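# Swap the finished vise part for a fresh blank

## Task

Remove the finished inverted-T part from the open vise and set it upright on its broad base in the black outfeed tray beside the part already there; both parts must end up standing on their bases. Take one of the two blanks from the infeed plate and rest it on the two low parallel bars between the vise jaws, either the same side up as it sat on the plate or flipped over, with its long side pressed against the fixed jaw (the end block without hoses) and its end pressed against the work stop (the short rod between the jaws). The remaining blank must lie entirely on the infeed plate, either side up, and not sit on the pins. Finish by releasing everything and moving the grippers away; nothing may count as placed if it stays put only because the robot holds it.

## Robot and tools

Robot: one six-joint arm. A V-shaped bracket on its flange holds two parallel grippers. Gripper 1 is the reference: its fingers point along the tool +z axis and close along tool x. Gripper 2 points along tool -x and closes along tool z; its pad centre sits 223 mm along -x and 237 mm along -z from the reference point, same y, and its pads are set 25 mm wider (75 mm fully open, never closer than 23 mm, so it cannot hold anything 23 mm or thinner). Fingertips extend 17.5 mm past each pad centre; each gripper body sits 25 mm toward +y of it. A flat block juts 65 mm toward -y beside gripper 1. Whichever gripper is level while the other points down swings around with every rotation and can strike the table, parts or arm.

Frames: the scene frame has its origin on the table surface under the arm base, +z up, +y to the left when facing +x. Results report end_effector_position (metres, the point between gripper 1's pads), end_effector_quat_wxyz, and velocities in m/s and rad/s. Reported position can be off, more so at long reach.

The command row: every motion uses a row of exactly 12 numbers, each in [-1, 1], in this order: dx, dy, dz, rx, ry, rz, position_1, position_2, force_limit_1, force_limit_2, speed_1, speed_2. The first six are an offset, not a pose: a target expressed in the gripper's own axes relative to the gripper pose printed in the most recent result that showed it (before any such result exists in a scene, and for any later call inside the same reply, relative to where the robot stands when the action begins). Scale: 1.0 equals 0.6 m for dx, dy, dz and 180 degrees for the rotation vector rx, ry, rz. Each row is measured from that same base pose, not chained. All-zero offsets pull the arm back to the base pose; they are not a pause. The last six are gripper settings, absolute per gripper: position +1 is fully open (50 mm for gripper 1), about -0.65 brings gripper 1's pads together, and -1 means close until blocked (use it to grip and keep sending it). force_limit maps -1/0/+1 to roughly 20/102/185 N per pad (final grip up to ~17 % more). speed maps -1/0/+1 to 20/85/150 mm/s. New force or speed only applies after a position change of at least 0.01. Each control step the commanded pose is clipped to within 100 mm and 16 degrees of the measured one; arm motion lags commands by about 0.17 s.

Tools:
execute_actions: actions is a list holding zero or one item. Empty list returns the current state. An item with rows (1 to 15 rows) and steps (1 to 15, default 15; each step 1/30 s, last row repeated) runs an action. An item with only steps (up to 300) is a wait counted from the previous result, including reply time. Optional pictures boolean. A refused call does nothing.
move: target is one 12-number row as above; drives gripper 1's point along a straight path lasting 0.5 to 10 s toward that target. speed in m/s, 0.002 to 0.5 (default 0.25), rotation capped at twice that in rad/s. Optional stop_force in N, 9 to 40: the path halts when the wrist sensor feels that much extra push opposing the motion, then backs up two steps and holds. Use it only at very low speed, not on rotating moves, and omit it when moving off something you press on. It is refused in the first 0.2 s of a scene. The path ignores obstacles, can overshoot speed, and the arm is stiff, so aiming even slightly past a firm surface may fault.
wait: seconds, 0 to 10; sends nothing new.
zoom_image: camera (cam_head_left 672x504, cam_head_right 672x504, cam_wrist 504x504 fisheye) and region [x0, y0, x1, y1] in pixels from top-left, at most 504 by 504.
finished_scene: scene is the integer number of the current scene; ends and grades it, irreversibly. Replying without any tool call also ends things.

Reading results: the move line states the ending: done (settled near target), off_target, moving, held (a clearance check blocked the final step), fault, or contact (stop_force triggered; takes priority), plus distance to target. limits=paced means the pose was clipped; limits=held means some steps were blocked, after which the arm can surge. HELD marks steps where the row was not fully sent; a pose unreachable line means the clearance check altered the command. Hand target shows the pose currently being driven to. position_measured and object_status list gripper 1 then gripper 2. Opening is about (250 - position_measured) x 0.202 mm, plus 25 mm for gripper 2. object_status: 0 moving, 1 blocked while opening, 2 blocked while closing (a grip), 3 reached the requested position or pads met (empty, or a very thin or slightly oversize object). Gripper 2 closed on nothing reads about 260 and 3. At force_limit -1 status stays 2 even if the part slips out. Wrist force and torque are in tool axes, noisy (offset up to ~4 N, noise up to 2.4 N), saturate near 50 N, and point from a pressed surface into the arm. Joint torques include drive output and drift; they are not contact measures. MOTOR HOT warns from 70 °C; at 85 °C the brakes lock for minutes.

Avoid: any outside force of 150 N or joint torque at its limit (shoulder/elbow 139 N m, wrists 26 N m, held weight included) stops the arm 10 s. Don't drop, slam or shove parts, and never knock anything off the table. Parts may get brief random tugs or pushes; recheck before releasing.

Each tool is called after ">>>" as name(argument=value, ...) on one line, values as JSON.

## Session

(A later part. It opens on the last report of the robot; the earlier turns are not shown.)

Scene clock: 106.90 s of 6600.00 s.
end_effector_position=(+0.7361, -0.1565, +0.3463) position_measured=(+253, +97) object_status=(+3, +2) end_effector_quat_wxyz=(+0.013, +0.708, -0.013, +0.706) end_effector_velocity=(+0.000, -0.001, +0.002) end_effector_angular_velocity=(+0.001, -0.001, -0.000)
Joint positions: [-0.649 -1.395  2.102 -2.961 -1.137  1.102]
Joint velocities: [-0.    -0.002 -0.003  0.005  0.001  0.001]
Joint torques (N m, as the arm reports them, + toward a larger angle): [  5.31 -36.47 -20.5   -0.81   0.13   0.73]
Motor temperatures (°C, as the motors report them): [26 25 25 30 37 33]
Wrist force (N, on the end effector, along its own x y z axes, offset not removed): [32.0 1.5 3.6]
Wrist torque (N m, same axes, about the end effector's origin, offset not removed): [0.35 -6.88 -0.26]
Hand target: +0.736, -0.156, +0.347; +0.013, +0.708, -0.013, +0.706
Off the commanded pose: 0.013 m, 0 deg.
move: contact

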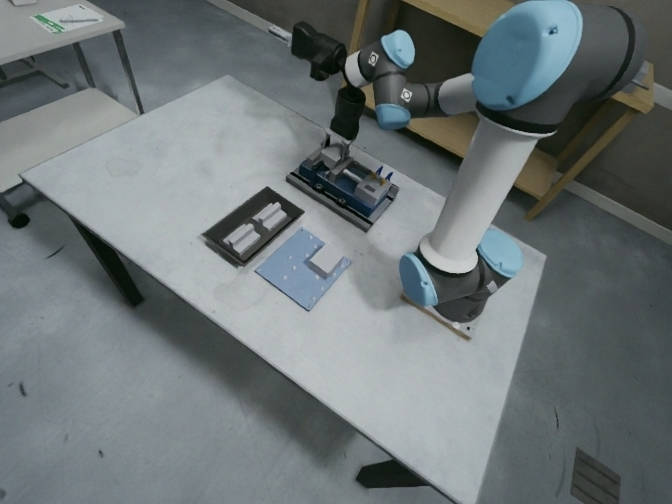

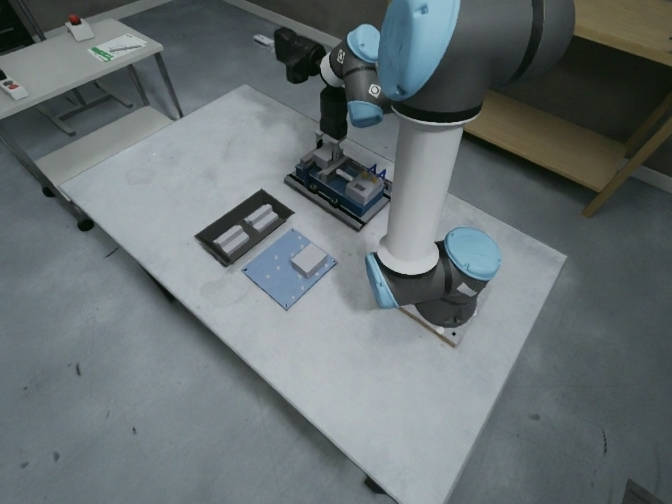

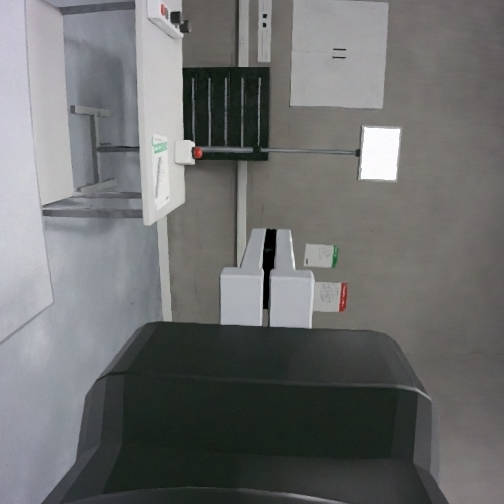

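Seated. Slide while held to stop and jaw, then release.

>>> move(target=[0.001,0,0,0,0,0,-1,-1,0,0,0,0], speed=0.005)

>>> move(target=[0,-0.03,0,0,0,0,-1,-1,0,0,0,0], speed=0.003, stop_force=10)

>>> move(target=[0,0,0.02,0,0,0,-1,-1,0,0,0,0], speed=0.003, stop_force=10)

>>> move(target=[0,0,0,0,0,0,-1,1,0,0,0,-1])

>>> move(target=[0.12,0,0,0,0,0,-1,1,0,0,0,0], speed=0.1)

>>> move(target=[-0.372,0.06,-0.395,0,-0.5,0,-1,1,0,0,0,0])

Scene clock: 114.50 s of 6600.00 s.
end_effector_position=(+0.7361, -0.1565, +0.3469) position_measured=(+253, +97) object_status=(+3, +2) end_effector_quat_wxyz=(+0.013, +0.708, -0.013, +0.706) end_effector_velocity=(+0.000, +0.001, -0.001) end_effector_angular_velocity=(+0.002, +0.002, +0.001)
Joint positions: [-0.649 -1.396  2.102 -2.959 -1.137  1.102]
Joint velocities: [ 0.002 -0.     0.001  0.002  0.     0.   ]
Joint torques (N m, as the arm reports them, + toward a larger angle): [ -4.13 -52.79 -36.47  -5.2    0.29  -0.25]
Motor temperatures (°C, as the motors report them): [26 25 25 30 37 33]
Wrist force (N, on the end effector, along its own x y z axes, offset not removed): [-1.4 -0.7 -0.2]
Wrist torque (N m, same axes, about the end effector's origin, offset not removed): [-0.09 0.47 -0.12]
Hand target: +0.736, -0.156, +0.347; +0.013, +0.708, -0.013, +0.706
Off the commanded pose: 0.000 m, 0 deg.
After step 90, 3.90 s passed at rest.
move: done

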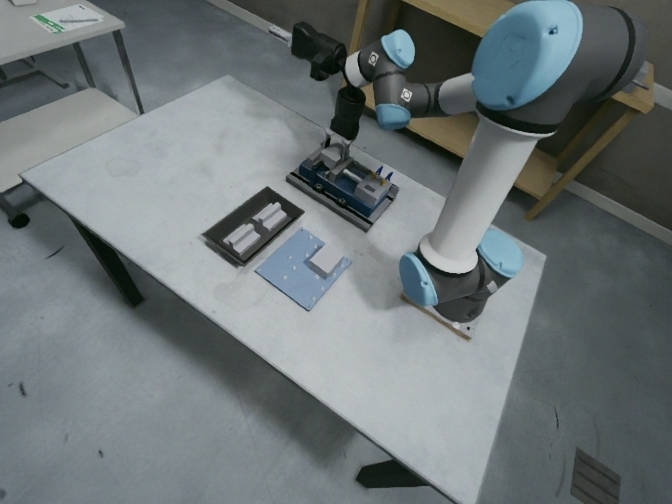

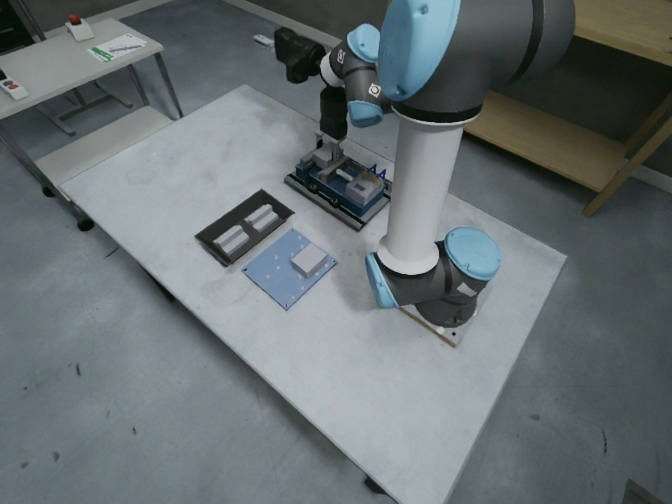

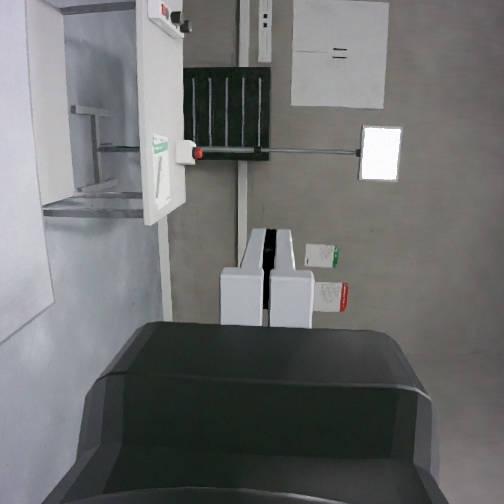

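Scene clock: 116.87 s of 6600.00 s.
end_effector_position=(+0.7363, -0.1506, +0.3469) position_measured=(+253, +97) object_status=(+3, +2) end_effector_quat_wxyz=(+0.014, +0.708, -0.013, +0.706) end_effector_velocity=(+0.000, -0.001, +0.001) end_effector_angular_velocity=(+0.000, -0.002, +0.000)
Joint positions: [-0.638 -1.399  2.107 -2.965 -1.144  1.111]
Joint velocities: [-0.002  0.    -0.002  0.     0.002 -0.   ]
Joint torques (N m, as the arm reports them, + toward a larger angle): [  0.88 -40.16 -25.04  -3.11   7.64   1.74]
Motor temperatures (°C, as the motors report them): [26 25 25 30 37 33]
Wrist force (N, on the end effector, along its own x y z axes, offset not removed): [0.5 15.6 -0.5]
Wrist torque (N m, same axes, about the end effector's origin, offset not removed): [3.62 0.09 -3.61]
Hand target: +0.736, -0.151, +0.347; +0.014, +0.708, -0.013, +0.706
Off the commanded pose: 0.012 m, 0 deg.
move: contact

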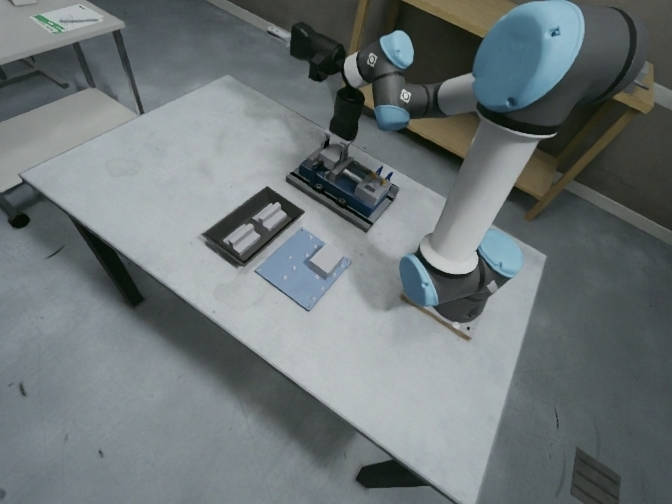

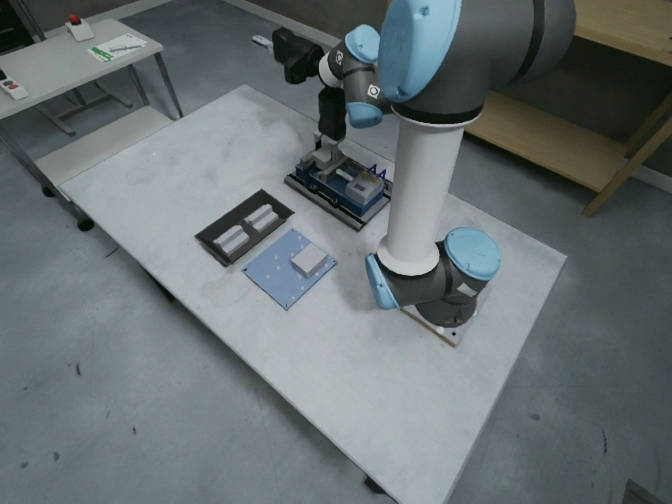

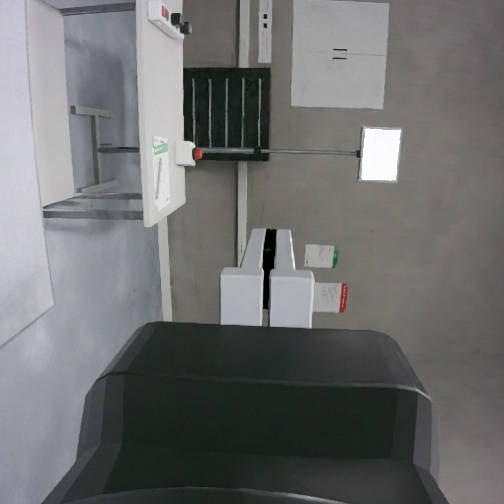

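Scene clock: 119.13 s of 6600.00 s.
end_effector_position=(+0.7420, -0.1508, +0.3468) position_measured=(+253, +97) object_status=(+3, +2) end_effector_quat_wxyz=(+0.014, +0.708, -0.013, +0.706) end_effector_velocity=(-0.001, -0.001, +0.000) end_effector_angular_velocity=(+0.000, -0.000, -0.001)
Joint positions: [-0.631 -1.387  2.092 -2.965 -1.149  1.118]
Joint velocities: [-0.001 -0.002  0.001  0.001  0.     0.   ]
Joint torques (N m, as the arm reports them, + toward a larger angle): [  2.64 -48.31 -20.66  -7.8    9.39   3.44]
Motor temperatures (°C, as the motors report them): [26 25 25 30 37 33]
Wrist force (N, on the end effector, along its own x y z axes, offset not removed): [8.4 19.7 -20.6]
Wrist torque (N m, same axes, about the end effector's origin, offset not removed): [5.25 -6.79 -4.24]
Hand target: +0.742, -0.151, +0.347; +0.014, +0.708, -0.013, +0.706
Off the commanded pose: 0.006 m, 0 deg.
move: contact

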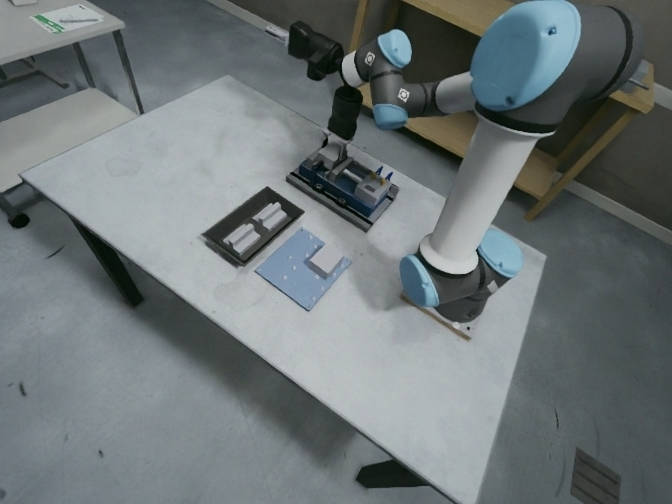

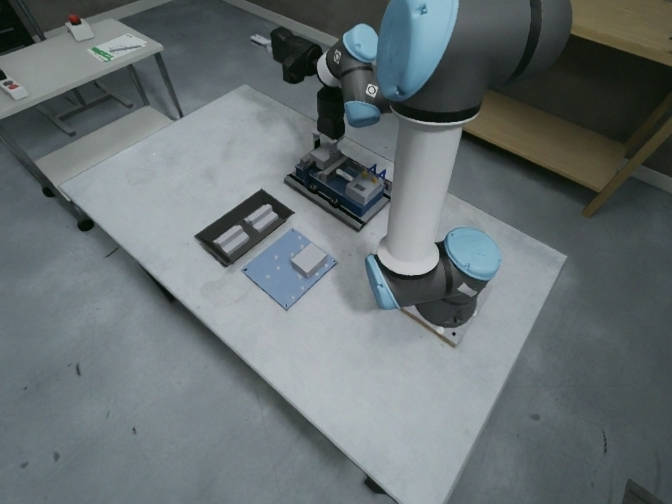

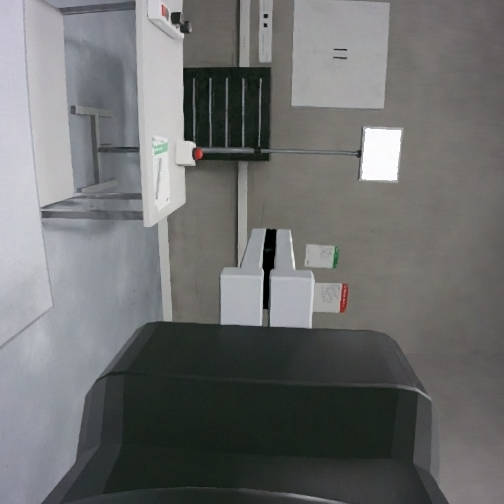

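Scene clock: 120.33 s of 6600.00 s.
end_effector_position=(+0.7420, -0.1508, +0.3468) position_measured=(+253, +3) object_status=(+3, +3) end_effector_quat_wxyz=(+0.014, +0.708, -0.013, +0.706) end_effector_velocity=(+0.000, +0.001, +0.000) end_effector_angular_velocity=(-0.001, -0.001, +0.001)
Joint positions: [-0.631 -1.387  2.092 -2.965 -1.149  1.118]
Joint velocities: [ 0.    -0.     0.    -0.001  0.001 -0.001]
Joint torques (N m, as the arm reports them, + toward a larger angle): [  7.84 -24.26 -34.79  -4.56  -0.18  -1.3 ]
Motor temperatures (°C, as the motors report them): [26 25 25 30 37 33]
Wrist force (N, on the end effector, along its own x y z axes, offset not removed): [2.3 1.4 -0.2]
Wrist torque (N m, same axes, about the end effector's origin, offset not removed): [0.36 -0.48 -0.11]
Hand target: +0.742, -0.151, +0.347; +0.014, +0.708, -0.013, +0.706
Off the commanded pose: 0.000 m, 0 deg.
move: done

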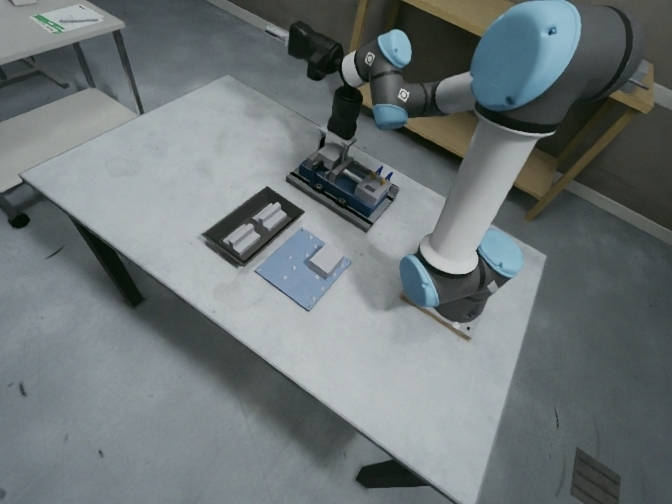

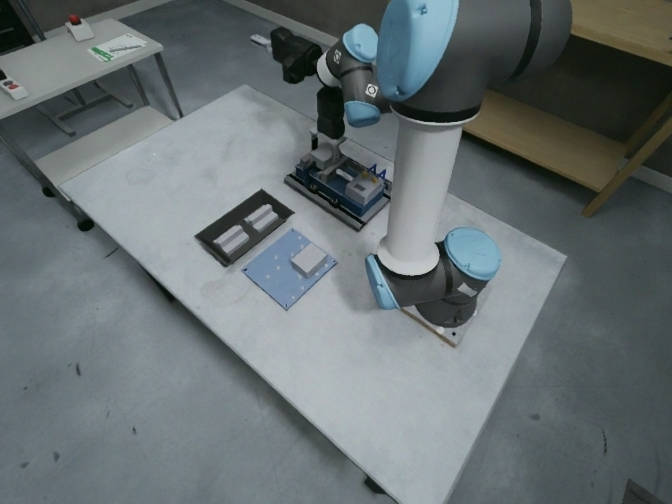

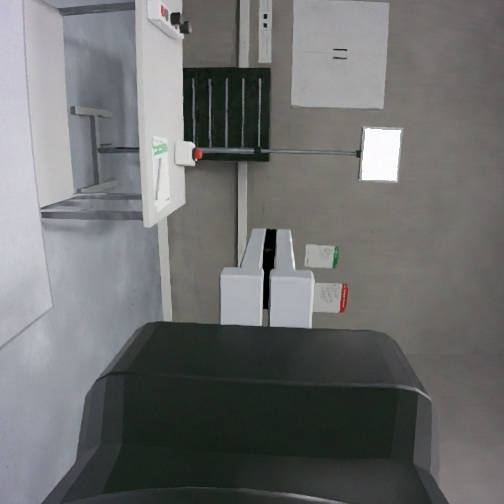

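Scene clock: 121.53 s of 6600.00 s.
end_effector_position=(+0.7422, -0.1508, +0.4185) position_measured=(+253, +3) object_status=(+3, +3) end_effector_quat_wxyz=(+0.014, +0.708, -0.013, +0.706) end_effector_velocity=(+0.000, +0.001, +0.002) end_effector_angular_velocity=(+0.003, +0.001, +0.003)
Joint positions: [-0.632 -1.495  1.996 -2.761 -1.148  1.117]
Joint velocities: [ 0.001 -0.004 -0.005  0.011  0.002 -0.001]
Joint torques (N m, as the arm reports them, + toward a larger angle): [ -7.02 -48.64 -36.73  -4.54   2.36  -1.83]
Motor temperatures (°C, as the motors report them): [26 25 25 30 37 33]
Wrist force (N, on the end effector, along its own x y z axes, offset not removed): [2.8 1.4 0.0]
Wrist torque (N m, same axes, about the end effector's origin, offset not removed): [0.34 -0.49 -0.07]
Hand target: +0.742, -0.151, +0.419; +0.014, +0.708, -0.013, +0.706
Off the commanded pose: 0.000 m, 0 deg.
move: done

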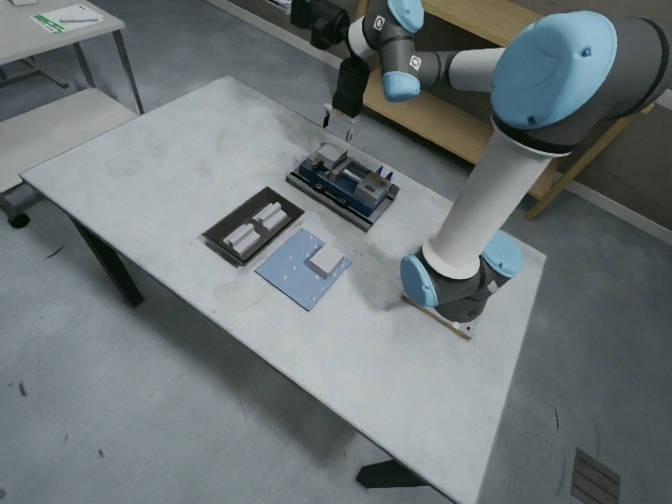

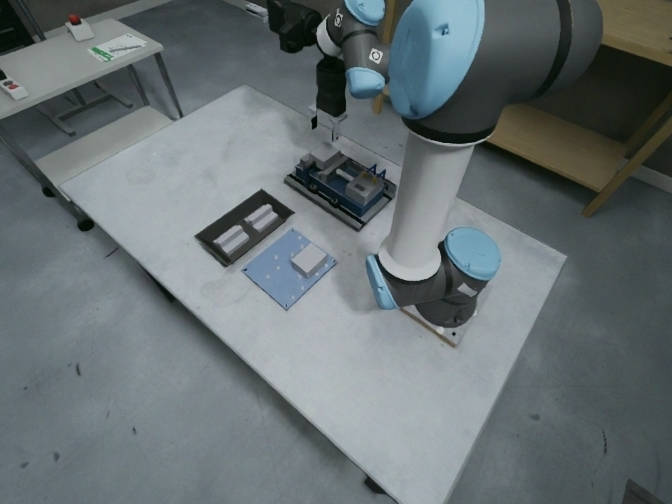

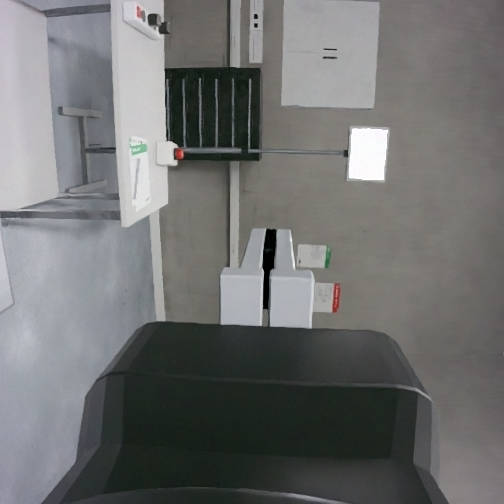

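Scene clock: 125.23 s of 6600.00 s.
end_effector_position=(+0.5034, -0.1774, +0.1964) position_measured=(+253, +3) object_status=(+3, +3) end_effector_quat_wxyz=(-0.001, +1.000, -0.018, -0.001) end_effector_velocity=(-0.002, -0.000, -0.002) end_effector_angular_velocity=(+0.001, +0.013, -0.002)
Joint positions: [-0.565 -1.298  1.379 -0.948 -1.939  1.159]
Joint velocities: [ 0.001  0.008 -0.007  0.012 -0.003  0.007]
Joint torques (N m, as the arm reports them, + toward a larger angle): [  5.25 -31.96 -36.83   1.06  -3.19   2.28]
Motor temperatures (°C, as the motors report them): [26 25 25 30 37 33]
Wrist force (N, on the end effector, along its own x y z axes, offset not removed): [2.3 1.0 1.1]
Wrist torque (N m, same axes, about the end effector's origin, offset not removed): [0.37 -0.44 -0.14]
Hand target: +0.503, -0.177, +0.196; -0.001, +1.000, -0.018, -0.001
Off the commanded pose: 0.001 m, 0 deg.
move: done

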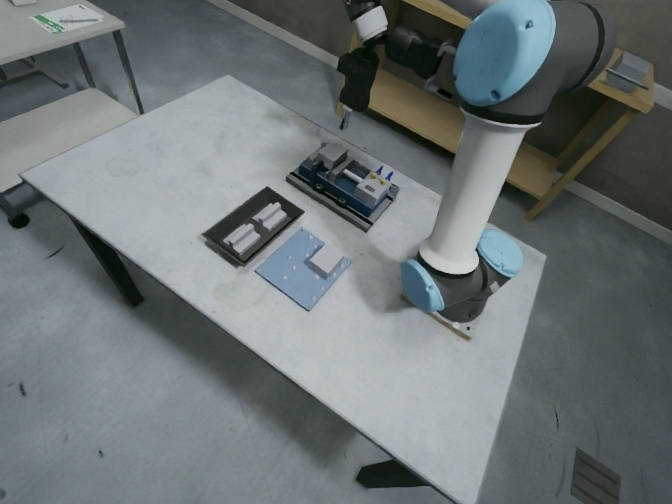

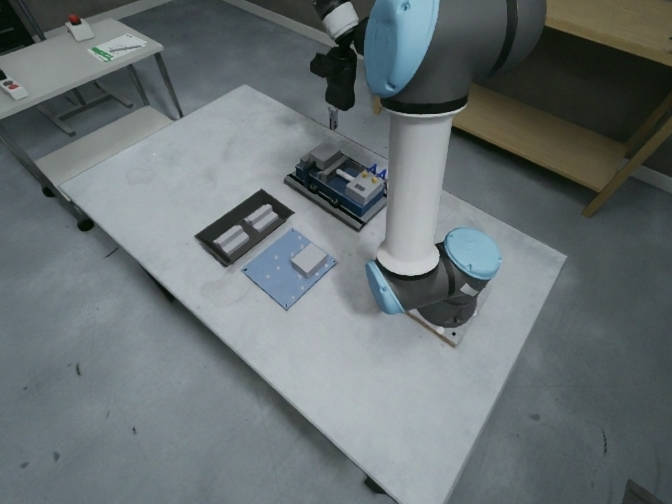

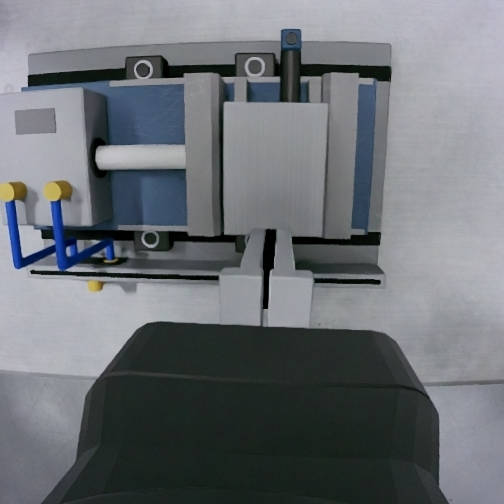

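>>> finished_scene(scene=2)

The scene is finished: the task was done.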